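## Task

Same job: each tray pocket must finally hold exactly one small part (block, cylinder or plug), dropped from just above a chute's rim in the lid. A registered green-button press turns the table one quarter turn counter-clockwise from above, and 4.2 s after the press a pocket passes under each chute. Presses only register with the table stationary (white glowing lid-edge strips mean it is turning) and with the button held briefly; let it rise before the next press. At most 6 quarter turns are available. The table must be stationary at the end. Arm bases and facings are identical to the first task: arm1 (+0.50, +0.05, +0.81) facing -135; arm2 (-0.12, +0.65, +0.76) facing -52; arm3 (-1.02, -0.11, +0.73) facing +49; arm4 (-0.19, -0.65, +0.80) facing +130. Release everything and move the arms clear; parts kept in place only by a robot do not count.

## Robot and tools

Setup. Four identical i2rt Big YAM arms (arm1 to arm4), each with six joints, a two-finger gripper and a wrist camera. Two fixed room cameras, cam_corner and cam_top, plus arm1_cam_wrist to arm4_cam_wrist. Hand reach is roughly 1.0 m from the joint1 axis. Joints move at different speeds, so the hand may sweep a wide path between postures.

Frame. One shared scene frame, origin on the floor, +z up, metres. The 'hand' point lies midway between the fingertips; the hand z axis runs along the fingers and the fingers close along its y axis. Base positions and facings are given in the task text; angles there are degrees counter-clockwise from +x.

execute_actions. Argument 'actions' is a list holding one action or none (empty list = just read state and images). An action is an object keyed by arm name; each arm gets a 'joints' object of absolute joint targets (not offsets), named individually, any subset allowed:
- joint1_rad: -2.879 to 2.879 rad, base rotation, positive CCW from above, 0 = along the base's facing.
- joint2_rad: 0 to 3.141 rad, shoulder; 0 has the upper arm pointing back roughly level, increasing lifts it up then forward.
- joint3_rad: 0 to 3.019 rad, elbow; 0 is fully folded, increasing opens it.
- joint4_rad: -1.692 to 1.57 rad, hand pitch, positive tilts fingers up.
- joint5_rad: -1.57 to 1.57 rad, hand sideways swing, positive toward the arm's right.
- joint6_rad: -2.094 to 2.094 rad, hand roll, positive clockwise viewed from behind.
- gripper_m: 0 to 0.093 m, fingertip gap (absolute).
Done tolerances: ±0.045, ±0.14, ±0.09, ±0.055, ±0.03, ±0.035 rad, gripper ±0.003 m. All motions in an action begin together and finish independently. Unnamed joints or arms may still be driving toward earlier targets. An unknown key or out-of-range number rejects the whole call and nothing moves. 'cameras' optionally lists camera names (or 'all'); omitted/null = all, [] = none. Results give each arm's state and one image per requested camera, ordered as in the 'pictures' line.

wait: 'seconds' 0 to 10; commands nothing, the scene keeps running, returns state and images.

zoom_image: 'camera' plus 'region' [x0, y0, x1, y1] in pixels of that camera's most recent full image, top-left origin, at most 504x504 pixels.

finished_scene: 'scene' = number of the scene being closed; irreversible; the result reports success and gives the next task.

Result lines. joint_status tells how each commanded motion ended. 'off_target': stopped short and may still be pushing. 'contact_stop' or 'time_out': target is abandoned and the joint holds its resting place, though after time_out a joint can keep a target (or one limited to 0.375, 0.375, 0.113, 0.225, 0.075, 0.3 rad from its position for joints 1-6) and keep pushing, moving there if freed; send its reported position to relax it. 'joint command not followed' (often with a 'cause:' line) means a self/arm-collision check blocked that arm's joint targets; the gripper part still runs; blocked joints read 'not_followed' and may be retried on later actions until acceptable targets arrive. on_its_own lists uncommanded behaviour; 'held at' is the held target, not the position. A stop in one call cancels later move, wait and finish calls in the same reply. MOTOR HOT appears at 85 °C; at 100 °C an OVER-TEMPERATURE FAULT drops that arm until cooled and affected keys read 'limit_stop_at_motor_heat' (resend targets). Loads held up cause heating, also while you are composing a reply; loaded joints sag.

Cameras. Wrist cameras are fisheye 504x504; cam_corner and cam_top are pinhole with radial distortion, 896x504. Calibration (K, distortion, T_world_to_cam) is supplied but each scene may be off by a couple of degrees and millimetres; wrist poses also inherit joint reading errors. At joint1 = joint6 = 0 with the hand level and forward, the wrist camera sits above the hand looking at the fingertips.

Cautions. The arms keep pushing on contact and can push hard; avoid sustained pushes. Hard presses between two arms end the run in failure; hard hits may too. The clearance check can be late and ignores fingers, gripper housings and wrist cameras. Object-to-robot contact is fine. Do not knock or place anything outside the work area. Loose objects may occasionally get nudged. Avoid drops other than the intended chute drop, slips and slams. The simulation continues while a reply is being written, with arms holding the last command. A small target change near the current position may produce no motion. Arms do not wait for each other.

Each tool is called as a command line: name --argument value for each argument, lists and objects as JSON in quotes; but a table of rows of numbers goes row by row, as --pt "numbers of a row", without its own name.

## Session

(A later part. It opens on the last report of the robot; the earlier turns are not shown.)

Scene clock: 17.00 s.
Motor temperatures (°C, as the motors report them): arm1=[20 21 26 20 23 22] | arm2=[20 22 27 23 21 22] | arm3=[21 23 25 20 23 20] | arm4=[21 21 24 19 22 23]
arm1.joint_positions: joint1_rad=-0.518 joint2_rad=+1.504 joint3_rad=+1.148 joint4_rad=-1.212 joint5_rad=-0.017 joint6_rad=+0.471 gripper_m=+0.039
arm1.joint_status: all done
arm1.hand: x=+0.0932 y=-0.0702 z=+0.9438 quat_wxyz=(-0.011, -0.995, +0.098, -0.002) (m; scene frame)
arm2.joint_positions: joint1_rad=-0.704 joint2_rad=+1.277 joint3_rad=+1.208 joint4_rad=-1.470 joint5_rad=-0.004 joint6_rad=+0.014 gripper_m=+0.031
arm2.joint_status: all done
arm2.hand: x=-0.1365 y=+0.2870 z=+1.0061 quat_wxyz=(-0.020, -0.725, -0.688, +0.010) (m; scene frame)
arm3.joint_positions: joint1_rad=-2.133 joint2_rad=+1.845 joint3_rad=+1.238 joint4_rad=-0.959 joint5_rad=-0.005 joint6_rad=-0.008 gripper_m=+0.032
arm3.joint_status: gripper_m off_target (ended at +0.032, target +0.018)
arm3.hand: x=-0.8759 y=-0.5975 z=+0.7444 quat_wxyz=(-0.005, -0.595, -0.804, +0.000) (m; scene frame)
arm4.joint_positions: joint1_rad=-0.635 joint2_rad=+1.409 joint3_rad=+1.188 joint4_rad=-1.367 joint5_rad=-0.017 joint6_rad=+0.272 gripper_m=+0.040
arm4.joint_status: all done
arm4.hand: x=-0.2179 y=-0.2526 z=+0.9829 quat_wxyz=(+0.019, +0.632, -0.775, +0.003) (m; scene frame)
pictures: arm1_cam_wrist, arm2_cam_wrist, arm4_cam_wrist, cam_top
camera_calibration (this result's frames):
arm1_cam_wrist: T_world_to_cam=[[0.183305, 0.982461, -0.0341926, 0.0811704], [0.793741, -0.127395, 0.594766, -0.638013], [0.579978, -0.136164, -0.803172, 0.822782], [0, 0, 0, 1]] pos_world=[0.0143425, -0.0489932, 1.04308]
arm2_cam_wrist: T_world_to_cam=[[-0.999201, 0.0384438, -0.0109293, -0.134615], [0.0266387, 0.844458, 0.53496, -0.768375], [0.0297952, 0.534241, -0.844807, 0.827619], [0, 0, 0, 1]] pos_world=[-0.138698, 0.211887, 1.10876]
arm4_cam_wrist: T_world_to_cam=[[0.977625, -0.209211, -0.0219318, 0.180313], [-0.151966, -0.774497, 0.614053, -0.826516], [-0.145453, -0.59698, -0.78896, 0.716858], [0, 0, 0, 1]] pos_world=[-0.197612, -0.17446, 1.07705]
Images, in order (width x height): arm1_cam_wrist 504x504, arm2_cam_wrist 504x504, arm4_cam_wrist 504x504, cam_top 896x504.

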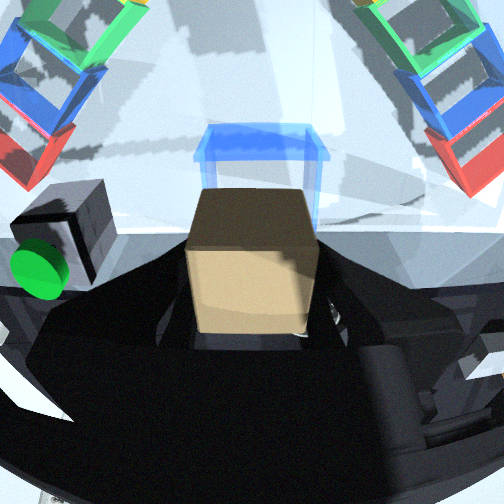

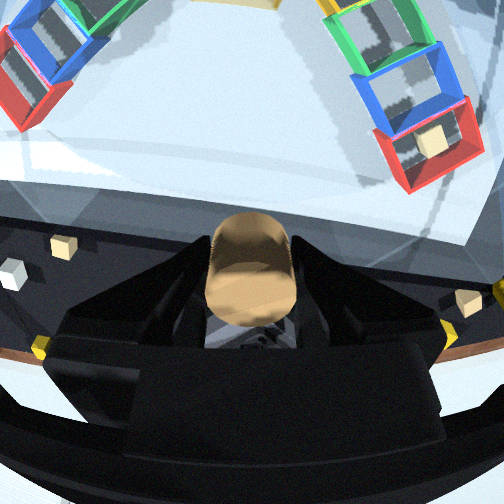

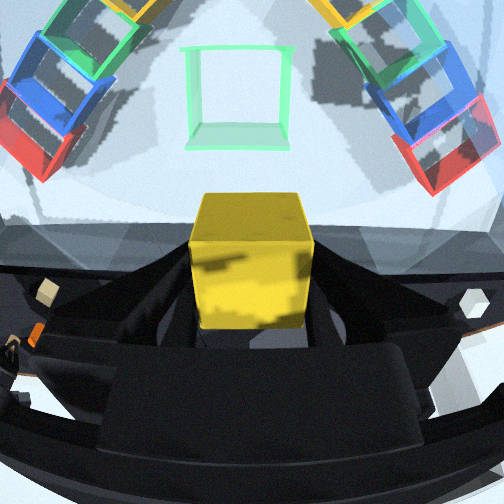

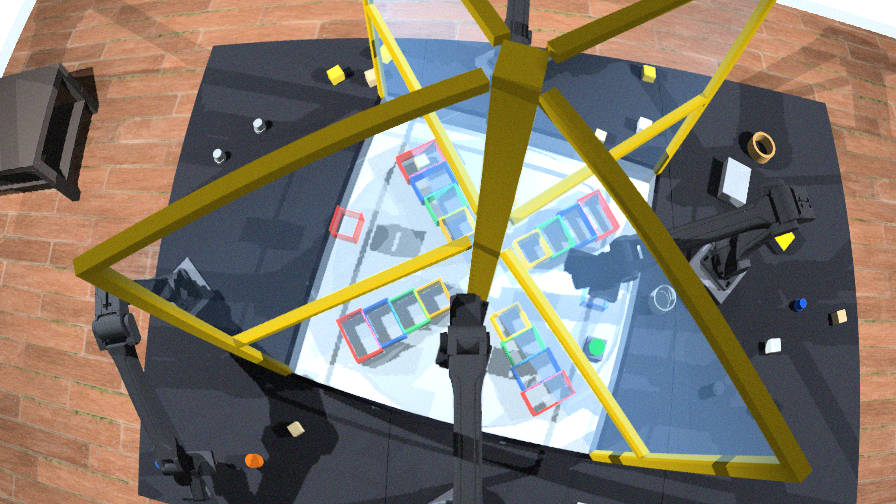

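execute_actions --actions '[{"arm1":{"joints":{"joint1_rad":-0.245,"joint2_rad":1.61,"joint3_rad":1.365,"joint4_rad":-1.28}},"arm2":{"joints":{"joint2_rad":1.52,"joint3_rad":1.40,"joint4_rad":-1.40,"joint6_rad":-2.0}},"arm3":{"joints":{"joint2_rad":1.04,"joint3_rad":1.06,"joint4_rad":-1.59}},"arm4":{"joints":{"joint1_rad":-0.652,"joint2_rad":1.555,"joint3_rad":1.25,"joint4_rad":-1.22}}}]' --cameras '["arm1_cam_wrist","arm2_cam_wrist","arm4_cam_wrist"]'

Scene clock: 22.17 s.
Motor temperatures (°C, as the motors report them): arm1=[20 21 27 20 23 22] | arm2=[20 22 28 23 21 22] | arm3=[21 23 26 20 23 20] | arm4=[21 21 25 19 22 23]
arm1.joint_positions: joint1_rad=-0.240 joint2_rad=+1.626 joint3_rad=+1.313 joint4_rad=-1.266 joint5_rad=-0.017 joint6_rad=+0.471 gripper_m=+0.039
arm1.joint_status: all done
arm1.hand: x=+0.0996 y=-0.2031 z=+0.9518 quat_wxyz=(-0.008, -0.999, -0.041, -0.008) (m; scene frame)
arm2.joint_positions: joint1_rad=-0.704 joint2_rad=+1.522 joint3_rad=+1.350 joint4_rad=-1.404 joint5_rad=-0.004 joint6_rad=-1.984 gripper_m=+0.031
arm2.joint_status: all done
arm2.hand: x=-0.1392 y=+0.2063 z=+0.9671 quat_wxyz=(-0.006, +0.186, -0.982, +0.004) (m; scene frame)
arm3.joint_positions: joint1_rad=-2.133 joint2_rad=+1.032 joint3_rad=+1.056 joint4_rad=-1.583 joint5_rad=-0.005 joint6_rad=-0.008 gripper_m=+0.032
arm3.joint_status: all done
arm3.hand: x=-0.9429 y=-0.3721 z=+0.9843 quat_wxyz=(-0.007, -0.595, -0.804, +0.002) (m; scene frame)
arm4.joint_positions: joint1_rad=-0.644 joint2_rad=+1.561 joint3_rad=+1.211 joint4_rad=-1.229 joint5_rad=-0.017 joint6_rad=+0.272 gripper_m=+0.040
arm4.joint_status: all done
arm4.hand: x=-0.2176 y=-0.2068 z=+0.9293 quat_wxyz=(+0.017, +0.628, -0.778, +0.000) (m; scene frame)
pictures: arm1_cam_wrist, arm2_cam_wrist, arm4_cam_wrist
camera_calibration (this result's frames):
arm1_cam_wrist: T_world_to_cam=[[-0.0935918, 0.995186, -0.0290789, 0.236074], [0.792871, 0.0921664, 0.60238, -0.627319], [0.60216, 0.0333221, -0.79768, 0.834412], [0, 0, 0, 1]] pos_world=[0.0170274, -0.204924, 1.05034]
arm2_cam_wrist: T_world_to_cam=[[0.378671, -0.92543, 0.0136891, 0.232117], [-0.768565, -0.306175, 0.561752, -0.578496], [-0.515671, -0.22324, -0.827192, 0.901146], [0, 0, 0, 1]] pos_world=[-0.0678124, 0.23886, 1.06721]
arm4_cam_wrist: T_world_to_cam=[[0.975643, -0.218056, -0.0239161, 0.187985], [-0.158896, -0.777661, 0.608272, -0.754847], [-0.151236, -0.589657, -0.793368, 0.706336], [0, 0, 0, 1]] pos_world=[-0.196525, -0.129528, 1.02403]
Images, in order (width x height): arm1_cam_wrist 504x504, arm2_cam_wrist 504x504, arm4_cam_wrist 504x504.

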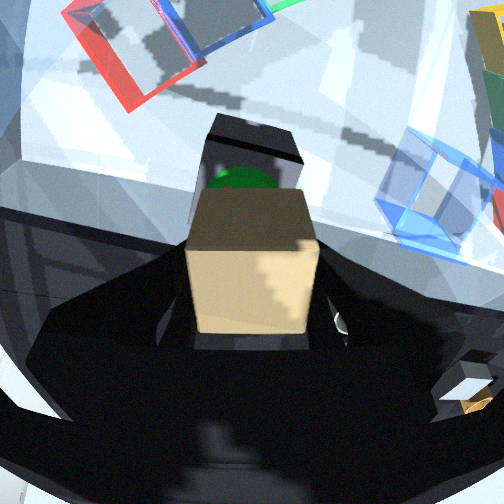

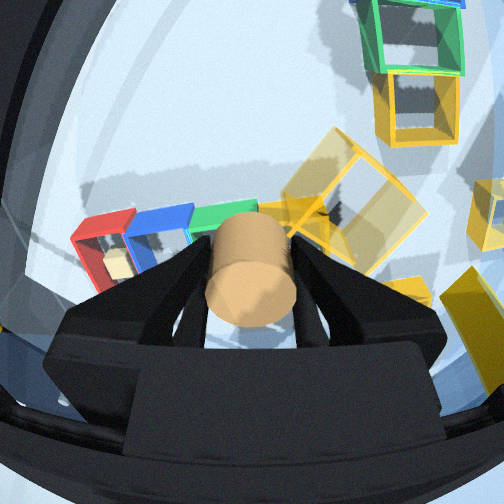

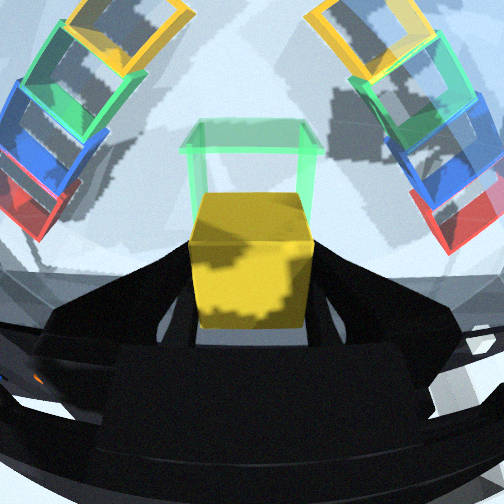

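zoom_image --camera "arm2_cam_wrist" --region '[250, 100, 504, 330]'

Region (250, 100, 504, 330) of arm2_cam_wrist's 504x504 image, scaled by 1.984, with more detail than that image has; it fills the top 456 rows of this view, and the rest is white.

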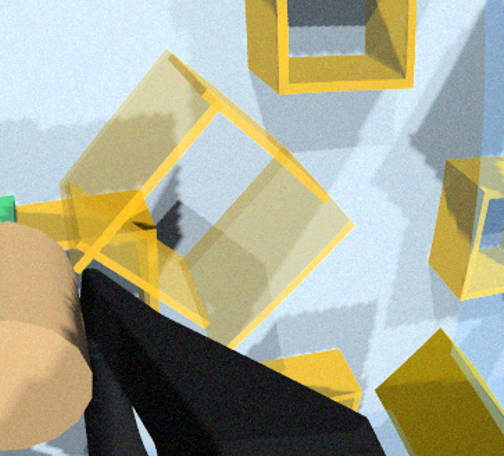

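execute_actions --actions '[]' --cameras '[]'

execute_actions --actions '[{"arm1":{"joints":{"joint2_rad":1.68,"joint3_rad":1.335}},"arm2":{"joints":{"joint1_rad":-0.686,"joint2_rad":1.715,"joint3_rad":1.573,"joint4_rad":-1.36}},"arm4":{"joints":{"joint4_rad":-1.203}}}]' --cameras '[]'

execute_actions --actions '[{"arm1":{"joints":{"joint1_rad":-0.513,"joint2_rad":1.49,"joint3_rad":1.14,"joint4_rad":-1.19}}}]' --cameras '["arm1_cam_wrist","arm2_cam_wrist","arm4_cam_wrist"]'

Scene clock: 23.40 s.
Motor temperatures (°C, as the motors report them): arm1=[20 21 28 20 23 22] | arm2=[20 22 29 23 21 22] | arm3=[21 23 26 20 23 20] | arm4=[21 21 25 19 22 23]
arm1.joint_positions: joint1_rad=-0.240 joint2_rad=+1.626 joint3_rad=+1.313 joint4_rad=-1.266 joint5_rad=-0.017 joint6_rad=+0.471 gripper_m=+0.039
arm1.joint_status: all done
arm1.hand: x=+0.0996 y=-0.2031 z=+0.9518 quat_wxyz=(-0.008, -0.999, -0.041, -0.008) (m; scene frame)
arm2.joint_positions: joint1_rad=-0.704 joint2_rad=+1.522 joint3_rad=+1.350 joint4_rad=-1.404 joint5_rad=-0.004 joint6_rad=-1.984 gripper_m=+0.031
arm2.joint_status: all done
arm2.hand: x=-0.1392 y=+0.2063 z=+0.9671 quat_wxyz=(-0.006, +0.186, -0.982, +0.004) (m; scene frame)
arm3.joint_positions: joint1_rad=-2.133 joint2_rad=+1.032 joint3_rad=+1.056 joint4_rad=-1.583 joint5_rad=-0.005 joint6_rad=-0.008 gripper_m=+0.032
arm3.joint_status: all done
arm3.hand: x=-0.9429 y=-0.3721 z=+0.9843 quat_wxyz=(-0.007, -0.595, -0.804, +0.002) (m; scene frame)
arm4.joint_positions: joint1_rad=-0.644 joint2_rad=+1.561 joint3_rad=+1.211 joint4_rad=-1.229 joint5_rad=-0.017 joint6_rad=+0.272 gripper_m=+0.040
arm4.joint_status: all done
arm4.hand: x=-0.2176 y=-0.2068 z=+0.9293 quat_wxyz=(+0.017, +0.628, -0.778, +0.000) (m; scene frame)
pictures: none
No camera images: the call's "cameras" was empty. Leave "cameras" out to get every camera's image.

Scene clock: 24.47 s.
Motor temperatures (°C, as the motors report them): arm1=[20 21 28 20 23 22] | arm2=[20 22 29 23 21 22] | arm3=[21 23 26 20 23 20] | arm4=[21 21 25 19 22 23]
arm1.joint_positions: joint1_rad=-0.240 joint2_rad=+1.670 joint3_rad=+1.314 joint4_rad=-1.266 joint5_rad=-0.017 joint6_rad=+0.471 gripper_m=+0.039
arm1.joint_status: all done
arm1.hand: x=+0.0993 y=-0.2034 z=+0.9321 quat_wxyz=(+0.003, -0.999, -0.040, -0.027) (m; scene frame)
arm2.joint_positions: joint1_rad=-0.691 joint2_rad=+1.713 joint3_rad=+1.525 joint4_rad=-1.364 joint5_rad=-0.004 joint6_rad=-1.985 gripper_m=+0.031
arm2.joint_status: all done
arm2.hand: x=-0.1350 y=+0.1295 z=+0.9457 quat_wxyz=(-0.003, +0.193, -0.981, +0.016) (m; scene frame)
arm3.joint_positions: joint1_rad=-2.133 joint2_rad=+1.032 joint3_rad=+1.056 joint4_rad=-1.583 joint5_rad=-0.005 joint6_rad=-0.008 gripper_m=+0.032
arm3.joint_status: not commanded
arm3.hand: x=-0.9429 y=-0.3721 z=+0.9843 quat_wxyz=(-0.007, -0.595, -0.804, +0.002) (m; scene frame)
arm4.joint_positions: joint1_rad=-0.644 joint2_rad=+1.561 joint3_rad=+1.211 joint4_rad=-1.213 joint5_rad=-0.017 joint6_rad=+0.272 gripper_m=+0.040
arm4.joint_status: all done
arm4.hand: x=-0.2178 y=-0.2030 z=+0.9293 quat_wxyz=(+0.013, +0.628, -0.778, -0.006) (m; scene frame)
pictures: none
No camera images: the call's "cameras" was empty. Leave "cameras" out to get every camera's image.

Scene clock: 25.60 s.
Motor temperatures (°C, as the motors report them): arm1=[20 21 28 20 23 22] | arm2=[20 23 29 23 21 22] | arm3=[21 23 26 20 23 20] | arm4=[21 21 26 19 22 23]
arm1.joint_positions: joint1_rad=-0.519 joint2_rad=+1.499 joint3_rad=+1.139 joint4_rad=-1.206 joint5_rad=-0.017 joint6_rad=+0.472 gripper_m=+0.039
arm1.joint_status: all done
arm1.hand: x=+0.0953 y=-0.0694 z=+0.9422 quat_wxyz=(-0.011, -0.995, +0.099, -0.001) (m; scene frame)
arm2.joint_positions: joint1_rad=-0.691 joint2_rad=+1.713 joint3_rad=+1.525 joint4_rad=-1.364 joint5_rad=-0.004 joint6_rad=-1.985 gripper_m=+0.031
arm2.joint_status: not commanded
arm2.hand: x=-0.1350 y=+0.1295 z=+0.9457 quat_wxyz=(-0.003, +0.193, -0.981, +0.016) (m; scene frame)
arm3.joint_positions: joint1_rad=-2.133 joint2_rad=+1.032 joint3_rad=+1.056 joint4_rad=-1.583 joint5_rad=-0.005 joint6_rad=-0.008 gripper_m=+0.032
arm3.joint_status: not commanded
arm3.hand: x=-0.9429 y=-0.3721 z=+0.9843 quat_wxyz=(-0.007, -0.595, -0.804, +0.002) (m; scene frame)
arm4.joint_positions: joint1_rad=-0.644 joint2_rad=+1.561 joint3_rad=+1.211 joint4_rad=-1.213 joint5_rad=-0.017 joint6_rad=+0.272 gripper_m=+0.040
arm4.joint_status: not commanded
arm4.hand: x=-0.2178 y=-0.2030 z=+0.9293 quat_wxyz=(+0.013, +0.628, -0.778, -0.006) (m; scene frame)
pictures: arm1_cam_wrist, arm2_cam_wrist, arm4_cam_wrist
camera_calibration (this result's frames):
arm1_cam_wrist: T_world_to_cam=[[0.184421, 0.982235, -0.0347006, 0.0802886], [0.793745, -0.128023, 0.594625, -0.638473], [0.579619, -0.137205, -0.803254, 0.820475], [0, 0, 0, 1]] pos_world=[0.0164148, -0.0480289, 1.04149]
arm2_cam_wrist: T_world_to_cam=[[0.391841, -0.919343, 0.0356193, 0.139989], [-0.763691, -0.303422, 0.569834, -0.594052], [-0.513065, -0.250486, -0.820988, 0.866456], [0, 0, 0, 1]] pos_world=[-0.0639778, 0.165485, 1.04487]
arm4_cam_wrist: T_world_to_cam=[[0.975584, -0.217805, -0.0282331, 0.193095], [-0.158457, -0.787038, 0.596207, -0.742463], [-0.152077, -0.577176, -0.802334, 0.719206], [0, 0, 0, 1]] pos_world=[-0.196654, -0.127181, 1.02516]
Images, in order (width x height): arm1_cam_wrist 504x504, arm2_cam_wrist 504x504, arm4_cam_wrist 504x504.

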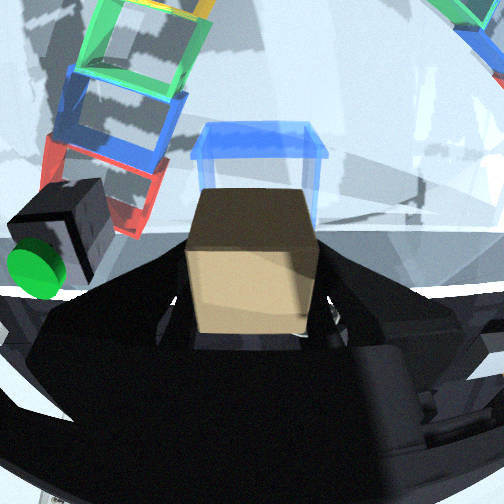

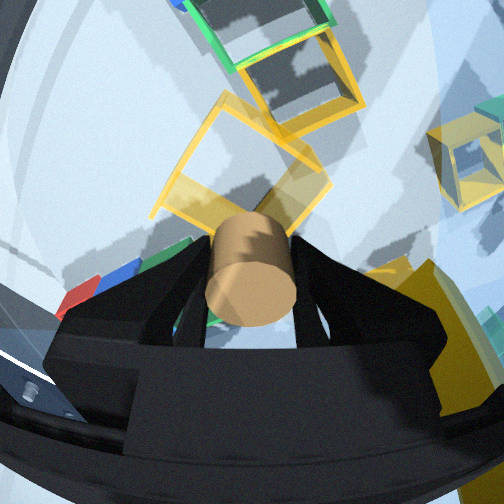

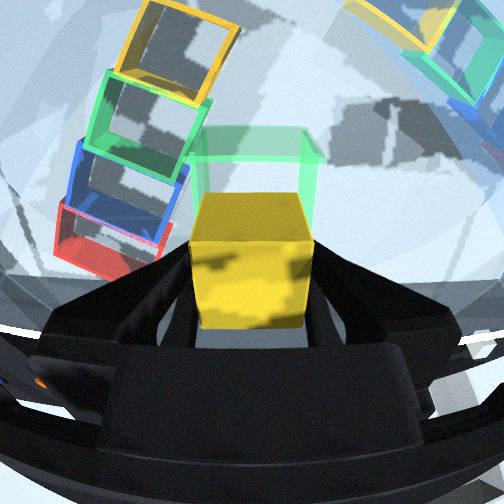

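execute_actions --actions '[{"arm2":{"joints":{"joint1_rad":-0.67}}}]' --cameras '["arm2_cam_wrist"]'

Scene clock: 26.33 s.
Motor temperatures (°C, as the motors report them): arm1=[20 21 28 20 23 22] | arm2=[20 23 29 23 21 22] | arm3=[21 23 26 20 23 20] | arm4=[21 21 26 19 22 23]
arm1.joint_positions: joint1_rad=-0.519 joint2_rad=+1.499 joint3_rad=+1.139 joint4_rad=-1.206 joint5_rad=-0.017 joint6_rad=+0.472 gripper_m=+0.039
arm1.joint_status: not commanded
arm1.hand: x=+0.0953 y=-0.0694 z=+0.9422 quat_wxyz=(-0.011, -0.995, +0.099, -0.001) (m; scene frame)
arm2.joint_positions: joint1_rad=-0.673 joint2_rad=+1.713 joint3_rad=+1.525 joint4_rad=-1.364 joint5_rad=-0.004 joint6_rad=-1.985 gripper_m=+0.031
arm2.joint_status: all done
arm2.hand: x=-0.1260 y=+0.1293 z=+0.9457 quat_wxyz=(-0.003, +0.202, -0.979, +0.016) (m; scene frame)
arm3.joint_positions: joint1_rad=-2.133 joint2_rad=+1.032 joint3_rad=+1.056 joint4_rad=-1.583 joint5_rad=-0.005 joint6_rad=-0.008 gripper_m=+0.032
arm3.joint_status: not commanded
arm3.hand: x=-0.9429 y=-0.3721 z=+0.9843 quat_wxyz=(-0.007, -0.595, -0.804, +0.002) (m; scene frame)
arm4.joint_positions: joint1_rad=-0.644 joint2_rad=+1.561 joint3_rad=+1.211 joint4_rad=-1.213 joint5_rad=-0.017 joint6_rad=+0.272 gripper_m=+0.040
arm4.joint_status: not commanded
arm4.hand: x=-0.2178 y=-0.2030 z=+0.9293 quat_wxyz=(+0.013, +0.628, -0.778, -0.006) (m; scene frame)
pictures: arm2_cam_wrist
camera_calibration (this result's frames):
arm2_cam_wrist: T_world_to_cam=[[0.407569, -0.912476, 0.0356971, 0.137356], [-0.758265, -0.316389, 0.570028, -0.585119], [-0.508842, -0.259394, -0.82085, 0.872648], [0, 0, 0, 1]] pos_world=[-0.0556175, 0.166568, 1.04494]
Images, in order (width x height): arm2_cam_wrist 504x504.

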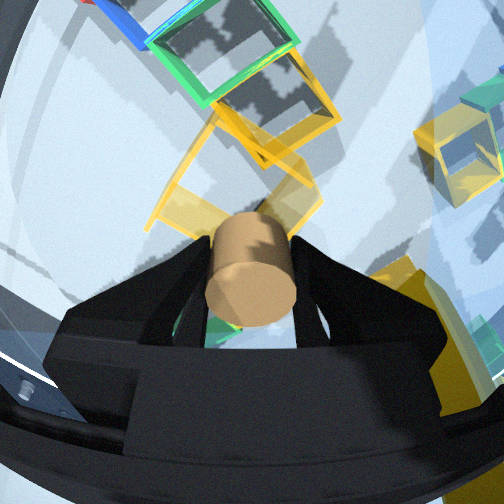

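wait --seconds 1.33

execute_actions --actions '[{"arm1":{"joints":{"gripper_m":0.06}},"arm2":{"joints":{"gripper_m":0.06}},"arm4":{"joints":{"gripper_m":0.06}}}]' --cameras '["arm1_cam_wrist","arm2_cam_wrist","arm4_cam_wrist"]'

Scene clock: 27.77 s.
Motor temperatures (°C, as the motors report them): arm1=[20 21 28 20 23 22] | arm2=[20 23 30 23 21 22] | arm3=[21 23 26 20 23 20] | arm4=[21 22 26 19 22 23]
arm1.joint_positions: joint1_rad=-0.519 joint2_rad=+1.499 joint3_rad=+1.139 joint4_rad=-1.206 joint5_rad=-0.017 joint6_rad=+0.472 gripper_m=+0.039
arm1.joint_status: not commanded
arm1.hand: x=+0.0953 y=-0.0694 z=+0.9422 quat_wxyz=(-0.011, -0.995, +0.099, -0.001) (m; scene frame)
arm2.joint_positions: joint1_rad=-0.673 joint2_rad=+1.713 joint3_rad=+1.525 joint4_rad=-1.364 joint5_rad=-0.004 joint6_rad=-1.985 gripper_m=+0.031
arm2.joint_status: all done
arm2.hand: x=-0.1260 y=+0.1293 z=+0.9457 quat_wxyz=(-0.003, +0.202, -0.979, +0.016) (m; scene frame)
arm3.joint_positions: joint1_rad=-2.133 joint2_rad=+1.032 joint3_rad=+1.056 joint4_rad=-1.583 joint5_rad=-0.005 joint6_rad=-0.008 gripper_m=+0.032
arm3.joint_status: not commanded
arm3.hand: x=-0.9429 y=-0.3721 z=+0.9843 quat_wxyz=(-0.007, -0.595, -0.804, +0.002) (m; scene frame)
arm4.joint_positions: joint1_rad=-0.644 joint2_rad=+1.561 joint3_rad=+1.211 joint4_rad=-1.213 joint5_rad=-0.017 joint6_rad=+0.272 gripper_m=+0.040
arm4.joint_status: not commanded
arm4.hand: x=-0.2178 y=-0.2030 z=+0.9293 quat_wxyz=(+0.013, +0.628, -0.778, -0.006) (m; scene frame)
wait: 1.33 s; at rest by 0.17 s
pictures: arm1_cam_wrist, arm2_cam_wrist, arm3_cam_wrist, arm4_cam_wrist, cam_corner, cam_top
camera_calibration (this result's frames):
arm1_cam_wrist: T_world_to_cam=[[0.184421, 0.982235, -0.0347006, 0.0802886], [0.793745, -0.128023, 0.594625, -0.638473], [0.579619, -0.137205, -0.803254, 0.820475], [0, 0, 0, 1]] pos_world=[0.0164148, -0.0480289, 1.04149]
arm2_cam_wrist: T_world_to_cam=[[0.407569, -0.912476, 0.0356971, 0.137356], [-0.758265, -0.316389, 0.570028, -0.585119], [-0.508842, -0.259394, -0.82085, 0.872648], [0, 0, 0, 1]] pos_world=[-0.0556175, 0.166568, 1.04494]
arm3_cam_wrist: T_world_to_cam=[[-0.959264, -0.28224, 0.012349, -1.02199], [-0.225419, 0.791026, 0.568739, -0.472843], [-0.17029, 0.542788, -0.822425, 0.974735], [0, 0, 0, 1]] pos_world=[-0.920961, -0.443491, 1.08319]
arm4_cam_wrist: T_world_to_cam=[[0.975584, -0.217805, -0.0282331, 0.193095], [-0.158457, -0.787038, 0.596207, -0.742463], [-0.152077, -0.577176, -0.802334, 0.719206], [0, 0, 0, 1]] pos_world=[-0.196654, -0.127181, 1.02516]
Images, in order (width x height): arm1_cam_wrist 504x504, arm2_cam_wrist 504x504, arm3_cam_wrist 504x504, arm4_cam_wrist 504x504, cam_corner 896x504, cam_top 896x504.

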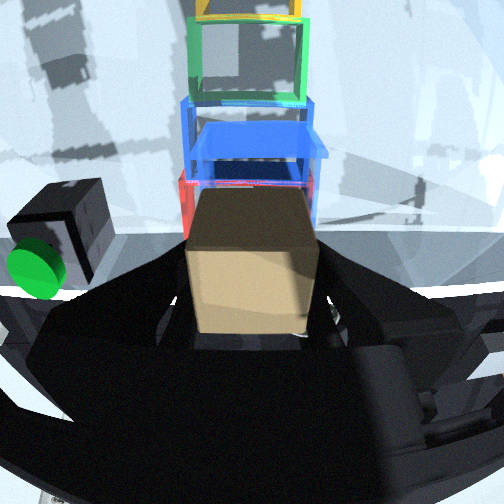

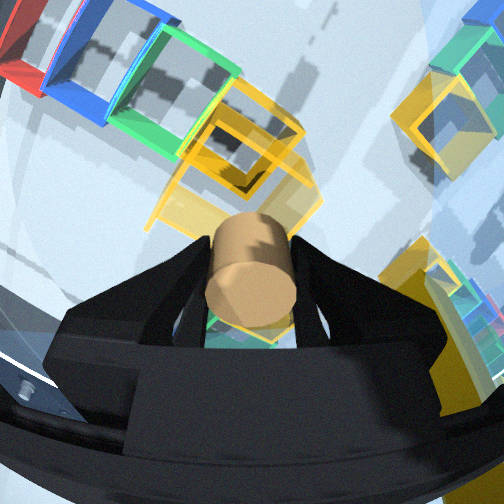

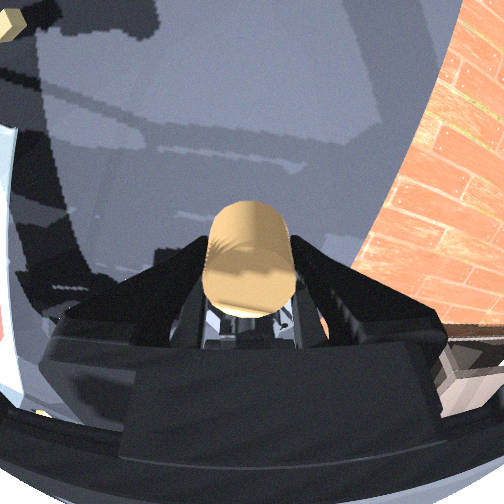

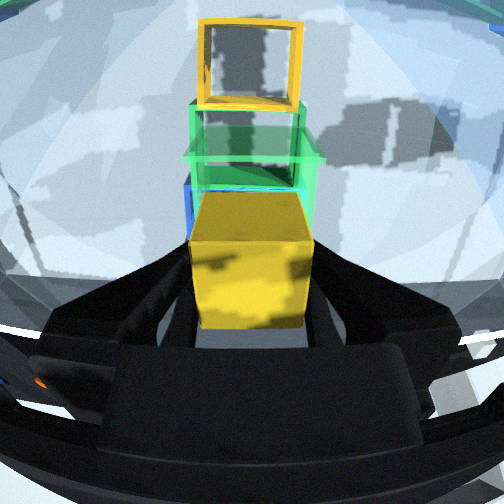

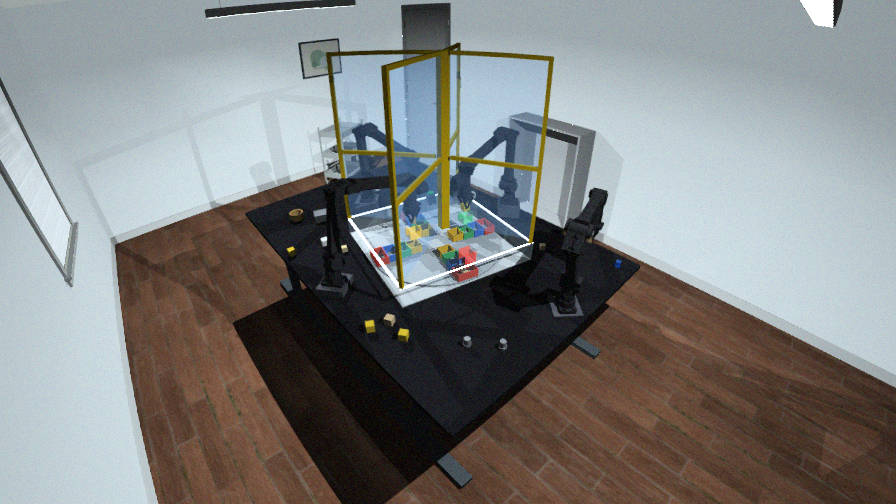

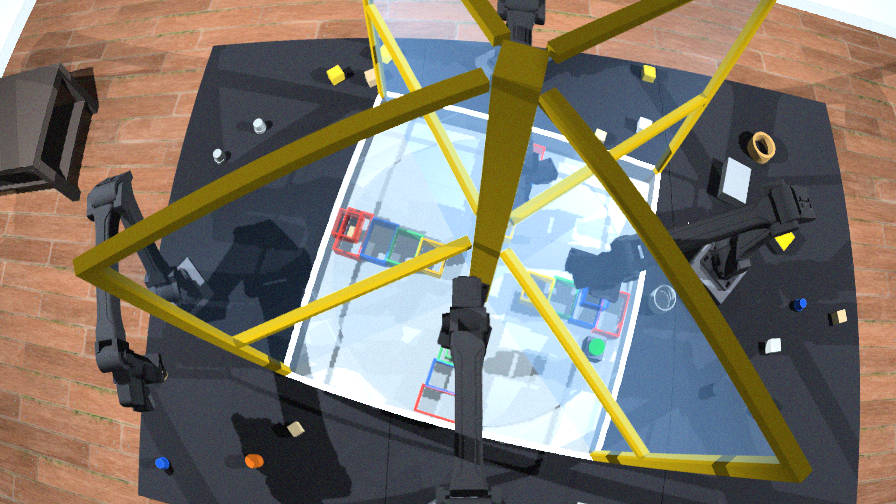

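Scene clock: 28.33 s.
Motor temperatures (°C, as the motors report them): arm1=[20 21 28 20 23 22] | arm2=[20 23 30 23 21 22] | arm3=[21 23 26 20 23 20] | arm4=[21 22 26 19 22 23]
arm1.joint_positions: joint1_rad=-0.519 joint2_rad=+1.499 joint3_rad=+1.139 joint4_rad=-1.206 joint5_rad=-0.017 joint6_rad=+0.472 gripper_m=+0.060
arm1.joint_status: all done
arm1.hand: x=+0.0953 y=-0.0694 z=+0.9422 quat_wxyz=(-0.011, -0.995, +0.099, -0.001) (m; scene frame)
arm2.joint_positions: joint1_rad=-0.673 joint2_rad=+1.713 joint3_rad=+1.525 joint4_rad=-1.364 joint5_rad=-0.004 joint6_rad=-1.985 gripper_m=+0.060
arm2.joint_status: all done
arm2.hand: x=-0.1260 y=+0.1293 z=+0.9457 quat_wxyz=(-0.003, +0.202, -0.979, +0.016) (m; scene frame)
arm3.joint_positions: joint1_rad=-2.133 joint2_rad=+1.032 joint3_rad=+1.056 joint4_rad=-1.583 joint5_rad=-0.005 joint6_rad=-0.008 gripper_m=+0.032
arm3.joint_status: not commanded
arm3.hand: x=-0.9429 y=-0.3721 z=+0.9843 quat_wxyz=(-0.007, -0.595, -0.804, +0.002) (m; scene frame)
arm4.joint_positions: joint1_rad=-0.644 joint2_rad=+1.561 joint3_rad=+1.211 joint4_rad=-1.213 joint5_rad=-0.017 joint6_rad=+0.272 gripper_m=+0.060
arm4.joint_status: all done
arm4.hand: x=-0.2178 y=-0.2030 z=+0.9293 quat_wxyz=(+0.013, +0.628, -0.778, -0.006) (m; scene frame)
pictures: arm1_cam_wrist, arm2_cam_wrist, arm4_cam_wrist
camera_calibration (this result's frames):
arm1_cam_wrist: T_world_to_cam=[[0.184421, 0.982235, -0.0347006, 0.0802886], [0.793745, -0.128023, 0.594625, -0.638473], [0.579619, -0.137205, -0.803254, 0.820475], [0, 0, 0, 1]] pos_world=[0.0164148, -0.0480289, 1.04149]
arm2_cam_wrist: T_world_to_cam=[[0.407569, -0.912476, 0.0356971, 0.137356], [-0.758265, -0.316389, 0.570028, -0.585119], [-0.508842, -0.259394, -0.82085, 0.872648], [0, 0, 0, 1]] pos_world=[-0.0556175, 0.166568, 1.04494]
arm4_cam_wrist: T_world_to_cam=[[0.975584, -0.217805, -0.0282331, 0.193095], [-0.158457, -0.787038, 0.596207, -0.742463], [-0.152077, -0.577176, -0.802334, 0.719206], [0, 0, 0, 1]] pos_world=[-0.196654, -0.127181, 1.02516]
Images, in order (width x height): arm1_cam_wrist 504x504, arm2_cam_wrist 504x504, arm4_cam_wrist 504x504.

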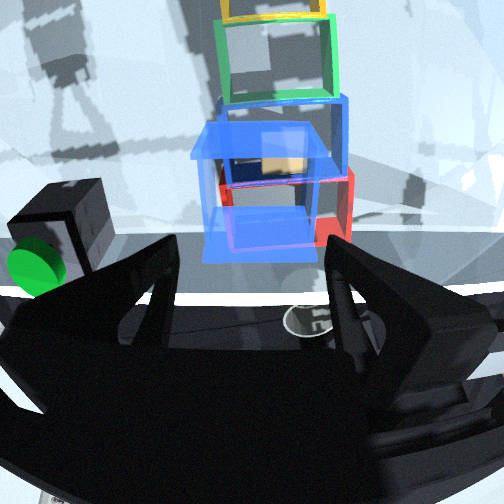

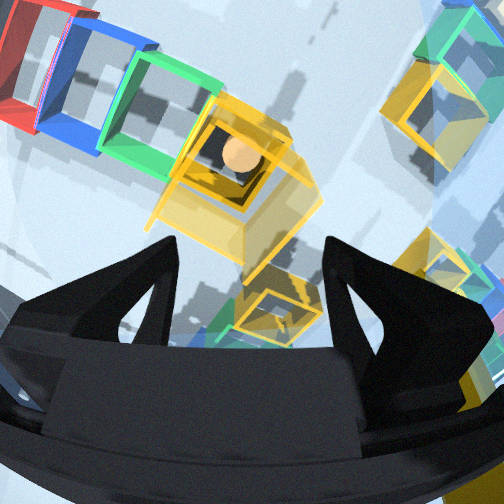

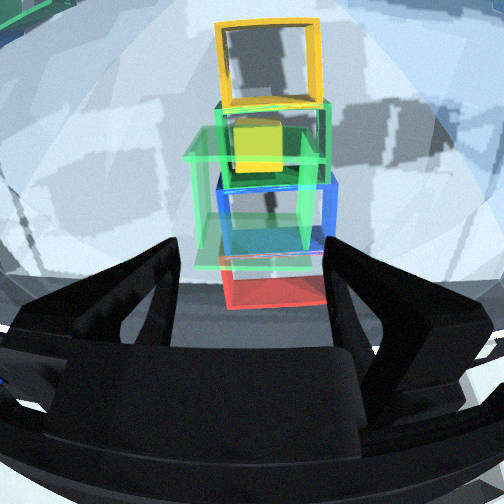

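zoom_image --camera "arm2_cam_wrist" --region '[120, 80, 372, 320]'

zoom_image --camera "arm2_cam_wrist" --region '[252, 0, 504, 504]'

Region (120, 80, 372, 320) of arm2_cam_wrist's 504x504 image, scaled by 2.000, with more detail than that image has; it fills the top 480 rows of this view, and the rest is white.

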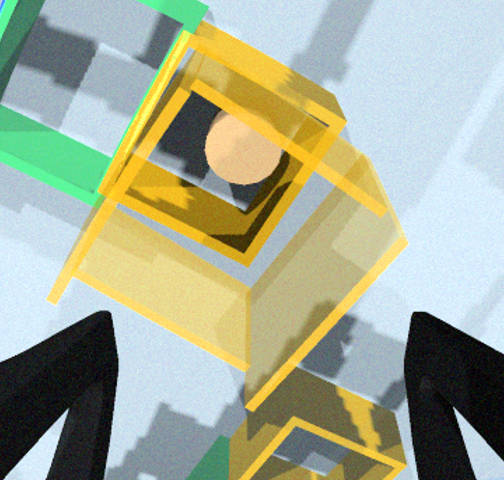

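Region (252, 0, 504, 504) of arm2_cam_wrist's 504x504 image, scaled by 1.000.

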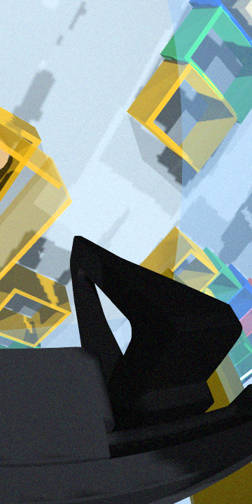

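execute_actions --actions '[{"arm1":{"joints":{"joint1_rad":0.86,"joint2_rad":1.28,"joint3_rad":0.915,"joint4_rad":-1.19,"joint6_rad":-0.01,"gripper_m":0.08}},"arm2":{"joints":{"joint2_rad":1.29,"joint3_rad":1.145,"joint4_rad":-1.425,"joint6_rad":-0.7,"gripper_m":0.08}},"arm3":{"joints":{"joint1_rad":-0.51}},"arm4":{"joints":{"joint1_rad":0.50,"joint2_rad":1.40,"joint3_rad":1.07,"joint4_rad":-1.24,"joint6_rad":-0.01,"gripper_m":0.085}}}]' --cameras '["arm1_cam_wrist","arm2_cam_wrist","arm4_cam_wrist"]'

Scene clock: 32.80 s.
Motor temperatures (°C, as the motors report them): arm1=[20 21 28 20 23 22] | arm2=[20 23 30 23 21 22] | arm3=[21 23 26 20 23 20] | arm4=[21 22 26 19 22 23]
arm1.joint_positions: joint1_rad=+0.860 joint2_rad=+1.281 joint3_rad=+0.921 joint4_rad=-1.199 joint5_rad=-0.017 joint6_rad=+0.006 gripper_m=+0.080
arm1.joint_status: all done
arm1.hand: x=+0.5300 y=-0.2910 z=+0.9431 quat_wxyz=(-0.012, -0.680, -0.733, -0.001) (m; scene frame)
arm2.joint_positions: joint1_rad=-0.673 joint2_rad=+1.275 joint3_rad=+1.158 joint4_rad=-1.420 joint5_rad=-0.004 joint6_rad=-0.716 gripper_m=+0.080
arm2.joint_status: all done
arm2.hand: x=-0.1251 y=+0.2883 z=+0.9879 quat_wxyz=(-0.015, -0.418, -0.908, +0.018) (m; scene frame)
arm3.joint_positions: joint1_rad=-0.512 joint2_rad=+1.033 joint3_rad=+1.056 joint4_rad=-1.583 joint5_rad=-0.006 joint6_rad=-0.008 gripper_m=+0.032
arm3.joint_status: all done
arm3.hand: x=-0.7654 y=-0.0226 z=+0.9833 quat_wxyz=(-0.005, +0.173, -0.985, -0.002) (m; scene frame)
arm4.joint_positions: joint1_rad=+0.503 joint2_rad=+1.410 joint3_rad=+1.075 joint4_rad=-1.234 joint5_rad=-0.017 joint6_rad=-0.001 gripper_m=+0.085
arm4.joint_status: all done
arm4.hand: x=-0.5531 y=-0.5121 z=+0.9469 quat_wxyz=(+0.015, +0.983, -0.180, -0.006) (m; scene frame)
pictures: arm1_cam_wrist, arm2_cam_wrist, arm4_cam_wrist
camera_calibration (this result's frames):
arm1_cam_wrist: T_world_to_cam=[[-0.995592, -0.0888418, -0.030066, 0.527122], [-0.0898481, 0.811428, 0.577505, -0.254643], [-0.0269102, 0.577661, -0.815833, 1.08023], [0, 0, 0, 1]] pos_world=[0.530988, -0.370552, 1.0442]
arm2_cam_wrist: T_world_to_cam=[[-0.750879, -0.660049, 0.022718, 0.0756714], [-0.548714, 0.642628, 0.534735, -0.773565], [-0.367551, 0.389056, -0.844714, 0.803251], [0, 0, 0, 1]] pos_world=[-0.0724106, 0.234552, 1.09045]
arm4_cam_wrist: T_world_to_cam=[[0.361573, 0.931702, -0.0345931, 0.708397], [0.765319, -0.275404, 0.581755, -0.262831], [0.532495, -0.236822, -0.812628, 1.06662], [0, 0, 0, 1]] pos_world=[-0.62296, -0.4798, 1.04418]
Images, in order (width x height): arm1_cam_wrist 504x504, arm2_cam_wrist 504x504, arm4_cam_wrist 504x504.

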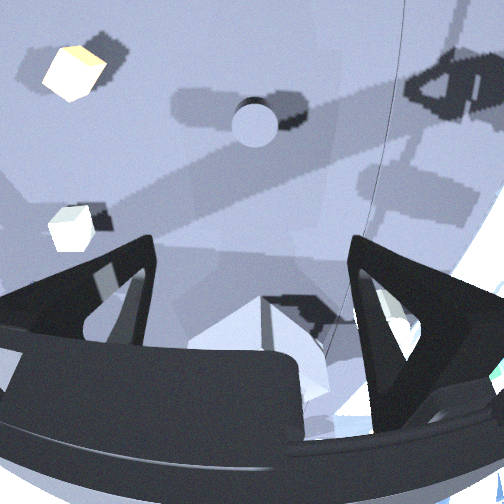

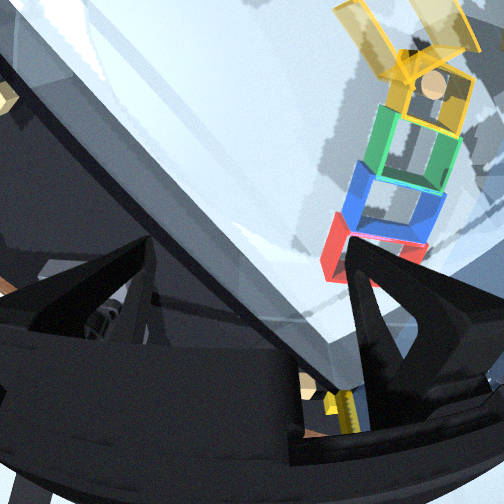

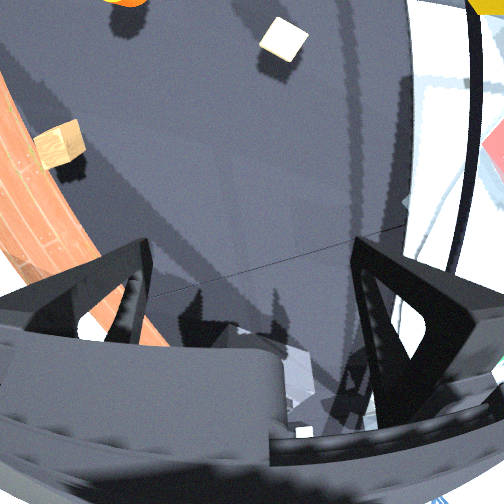

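zoom_image --camera "arm4_cam_wrist" --region '[224, 0, 344, 100]'

Region (224, 0, 344, 100) of arm4_cam_wrist's 504x504 image, scaled by 4.200, with more detail than that image has.

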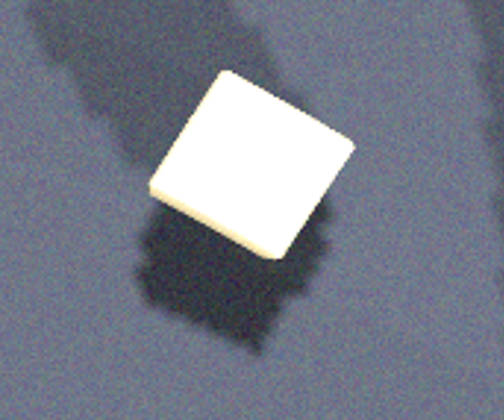

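execute_actions --actions '[{"arm1":{"joints":{"joint1_rad":0.875,"joint2_rad":1.69,"joint3_rad":0.715,"joint4_rad":-0.568}},"arm2":{"joints":{"joint1_rad":0.29,"joint2_rad":1.31,"joint3_rad":0.945,"joint4_rad":-1.20,"joint6_rad":0.01}},"arm3":{"joints":{"joint1_rad":-0.525,"joint2_rad":1.725,"joint3_rad":1.80,"joint4_rad":-1.60}},"arm4":{"joints":{"joint1_rad":0.456,"joint2_rad":1.80,"joint3_rad":1.155,"joint4_rad":-0.875,"joint6_rad":0.53,"gripper_m":0.07}}}]' --cameras '["arm1_cam_wrist","arm2_cam_wrist","arm3_cam_wrist","arm4_cam_wrist"]'

Scene clock: 35.53 s.
Motor temperatures (°C, as the motors report them): arm1=[20 21 28 20 23 22] | arm2=[20 23 30 23 21 22] | arm3=[21 23 27 20 23 20] | arm4=[21 22 26 19 22 23]
arm1.joint_positions: joint1_rad=+0.867 joint2_rad=+1.699 joint3_rad=+0.703 joint4_rad=-0.585 joint5_rad=-0.017 joint6_rad=+0.006 gripper_m=+0.080
arm1.joint_status: all done
arm1.hand: x=+0.5330 y=-0.2958 z=+0.7419 quat_wxyz=(-0.004, -0.677, -0.736, -0.008) (m; scene frame)
arm2.joint_positions: joint1_rad=+0.293 joint2_rad=+1.307 joint3_rad=+0.955 joint4_rad=-1.207 joint5_rad=-0.004 joint6_rad=-0.006 gripper_m=+0.080
arm2.joint_status: all done
arm2.hand: x=+0.1649 y=+0.4503 z=+0.9028 quat_wxyz=(-0.013, -0.299, -0.954, +0.004) (m; scene frame)
arm3.joint_positions: joint1_rad=-0.517 joint2_rad=+1.722 joint3_rad=+1.748 joint4_rad=-1.599 joint5_rad=-0.006 joint6_rad=-0.008 gripper_m=+0.032
arm3.joint_status: all done
arm3.hand: x=-0.5223 y=+0.0600 z=+0.9885 quat_wxyz=(+0.002, +0.170, -0.985, -0.001) (m; scene frame)
arm4.joint_positions: joint1_rad=+0.458 joint2_rad=+1.811 joint3_rad=+1.131 joint4_rad=-0.884 joint5_rad=-0.017 joint6_rad=+0.520 gripper_m=+0.070
arm4.joint_status: all done
arm4.hand: x=-0.6278 y=-0.4629 z=+0.7995 quat_wxyz=(+0.016, +0.894, -0.448, -0.004) (m; scene frame)
pictures: arm1_cam_wrist, arm2_cam_wrist, arm3_cam_wrist, arm4_cam_wrist
camera_calibration (this result's frames):
arm1_cam_wrist: T_world_to_cam=[[-0.994942, -0.0958025, -0.0301879, 0.521311], [-0.0949225, 0.798473, 0.5945, -0.148053], [-0.0328504, 0.594359, -0.803529, 0.917854], [0, 0, 0, 1]] pos_world=[0.534773, -0.377375, 0.841277]
arm2_cam_wrist: T_world_to_cam=[[-0.558922, -0.829216, 0.00263892, 0.464982], [-0.692515, 0.468526, 0.54855, -0.583386], [-0.456103, 0.304769, -0.836114, 0.819749], [0, 0, 0, 1]] pos_world=[0.229776, 0.409068, 1.00419]
arm3_cam_wrist: T_world_to_cam=[[0.325057, -0.945569, 0.0154149, 0.210949], [-0.771673, -0.255784, 0.582319, -0.958133], [-0.546679, -0.201182, -0.812815, 0.653846], [0, 0, 0, 1]] pos_world=[-0.450492, 0.0859335, 1.08614]
arm4_cam_wrist: T_world_to_cam=[[0.805228, 0.591893, -0.0356522, 0.806618], [0.494103, -0.63652, 0.592203, -0.45203], [0.327828, -0.494474, -0.805, 0.744391], [0, 0, 0, 1]] pos_world=[-0.670194, -0.397076, 0.895686]
Images, in order (width x height): arm1_cam_wrist 504x504, arm2_cam_wrist 504x504, arm3_cam_wrist 504x504, arm4_cam_wrist 504x504.

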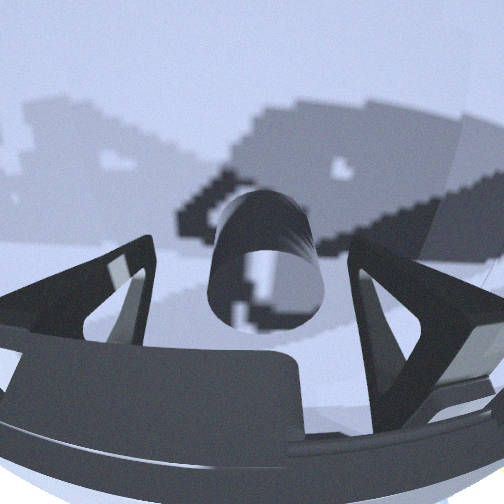

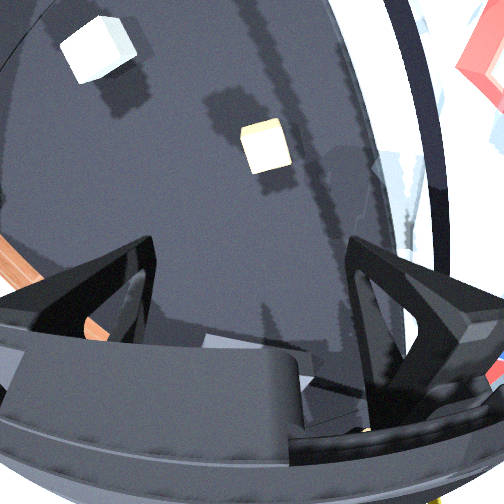

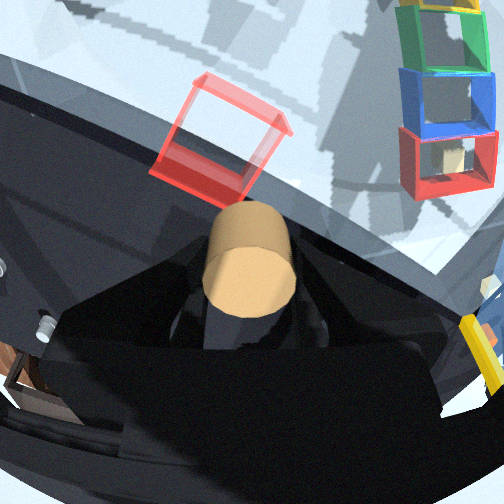

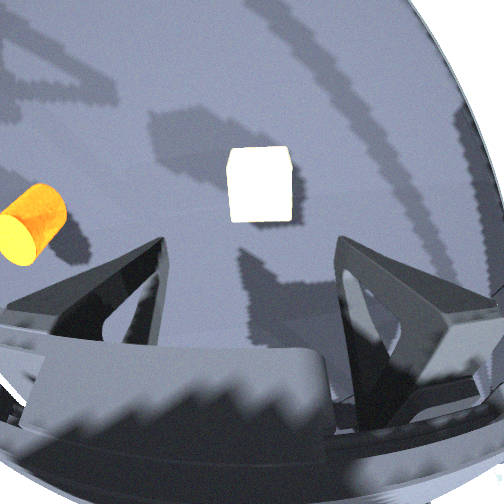

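zoom_image --camera "arm2_cam_wrist" --region '[40, 0, 320, 200]'

zoom_image --camera "arm3_cam_wrist" --region '[130, 50, 330, 230]'

Region (40, 0, 320, 200) of arm2_cam_wrist's 504x504 image, scaled by 1.800, with more detail than that image has; it fills the top 360 rows of this view, and the rest is white.

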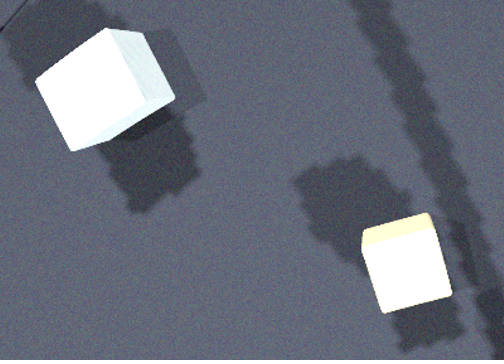

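Region (130, 50, 330, 230) of arm3_cam_wrist's 504x504 image, scaled by 2.520, with more detail than that image has; it fills the top 454 rows of this view, and the rest is white.

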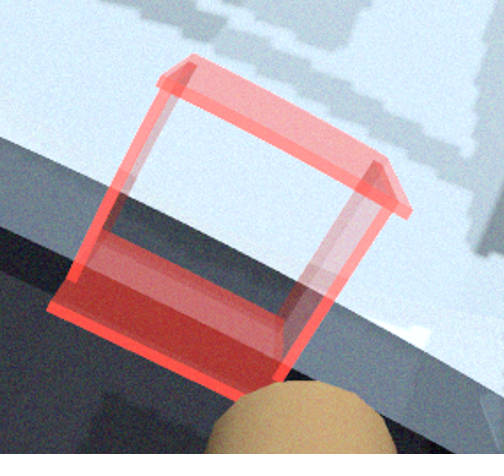

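execute_actions --actions '[{"arm1":{"joints":{"gripper_m":0.022}},"arm2":{"joints":{"joint1_rad":0.248,"joint2_rad":1.485,"joint3_rad":0.60,"joint4_rad":-0.48,"joint6_rad":-0.325,"gripper_m":0.07}},"arm3":{"joints":{"joint1_rad":-0.481,"joint2_rad":1.757,"joint3_rad":1.684,"joint4_rad":-1.483}},"arm4":{"joints":{"joint1_rad":0.446,"joint2_rad":1.912,"joint3_rad":1.105,"joint4_rad":-0.74}}}]' --cameras '["arm2_cam_wrist","arm3_cam_wrist","arm4_cam_wrist"]'

Scene clock: 37.87 s.
Motor temperatures (°C, as the motors report them): arm1=[20 21 27 20 23 22] | arm2=[20 23 30 23 21 22] | arm3=[21 23 27 20 23 20] | arm4=[21 22 26 19 22 23]
arm1.joint_positions: joint1_rad=+0.865 joint2_rad=+1.698 joint3_rad=+0.703 joint4_rad=-0.584 joint5_rad=-0.010 joint6_rad=+0.005 gripper_m=+0.036
arm1.joint_status: gripper_m off_target (ended at +0.036, target +0.022)
arm1.hand: x=+0.5310 y=-0.2964 z=+0.7421 quat_wxyz=(-0.002, -0.677, -0.736, -0.004) (m; scene frame)
arm2.joint_positions: joint1_rad=+0.248 joint2_rad=+1.495 joint3_rad=+0.602 joint4_rad=-0.492 joint5_rad=-0.004 joint6_rad=-0.309 gripper_m=+0.070
arm2.joint_status: all done
arm2.hand: x=+0.1540 y=+0.4385 z=+0.7406 quat_wxyz=(-0.089, -0.172, -0.980, +0.046) (m; scene frame)
arm3.joint_positions: joint1_rad=-0.480 joint2_rad=+1.742 joint3_rad=+1.690 joint4_rad=-1.493 joint5_rad=-0.006 joint6_rad=-0.008 gripper_m=+0.032
arm3.joint_status: all done
arm3.hand: x=-0.5161 y=+0.0832 z=+0.9565 quat_wxyz=(-0.013, +0.188, -0.982, -0.004) (m; scene frame)
arm4.joint_positions: joint1_rad=+0.456 joint2_rad=+1.905 joint3_rad=+1.100 joint4_rad=-0.750 joint5_rad=-0.017 joint6_rad=+0.521 gripper_m=+0.070
arm4.joint_status: all done
arm4.hand: x=-0.6302 y=-0.4615 z=+0.7484 quat_wxyz=(+0.016, +0.893, -0.449, -0.009) (m; scene frame)
pictures: arm2_cam_wrist, arm3_cam_wrist, arm4_cam_wrist
camera_calibration (this result's frames):
arm2_cam_wrist: T_world_to_cam=[[-0.333029, -0.940691, 0.0647489, 0.417573], [-0.853445, 0.329913, 0.403472, -0.303427], [-0.400904, 0.0791082, -0.912698, 0.829904], [0, 0, 0, 1]] pos_world=[0.212818, 0.42726, 0.852839]
arm3_cam_wrist: T_world_to_cam=[[0.359481, -0.933026, 0.015347, 0.248174], [-0.777213, -0.290265, 0.558288, -0.905858], [-0.516443, -0.212622, -0.829505, 0.668375], [0, 0, 0, 1]] pos_world=[-0.44808, 0.110725, 1.05634]
arm4_cam_wrist: T_world_to_cam=[[0.806544, 0.589775, -0.0406354, 0.809423], [0.49764, -0.640224, 0.585207, -0.414001], [0.319125, -0.492217, -0.809865, 0.703935], [0, 0, 0, 1]] pos_world=[-0.671455, -0.395943, 0.84526]
Images, in order (width x height): arm2_cam_wrist 504x504, arm3_cam_wrist 504x504, arm4_cam_wrist 504x504.

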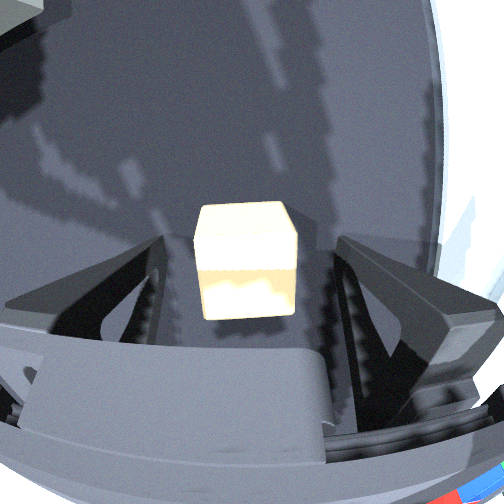

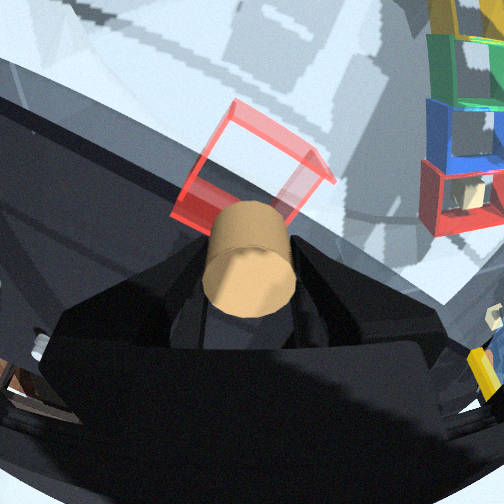

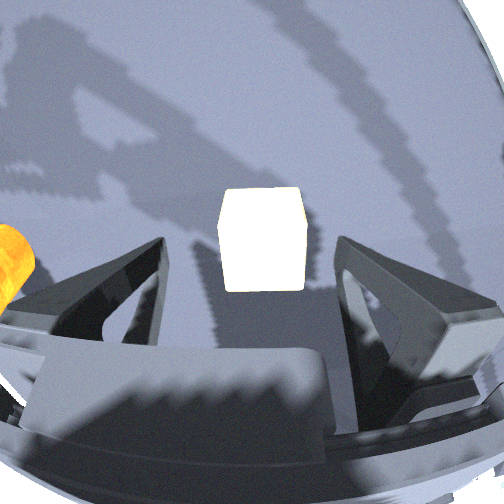

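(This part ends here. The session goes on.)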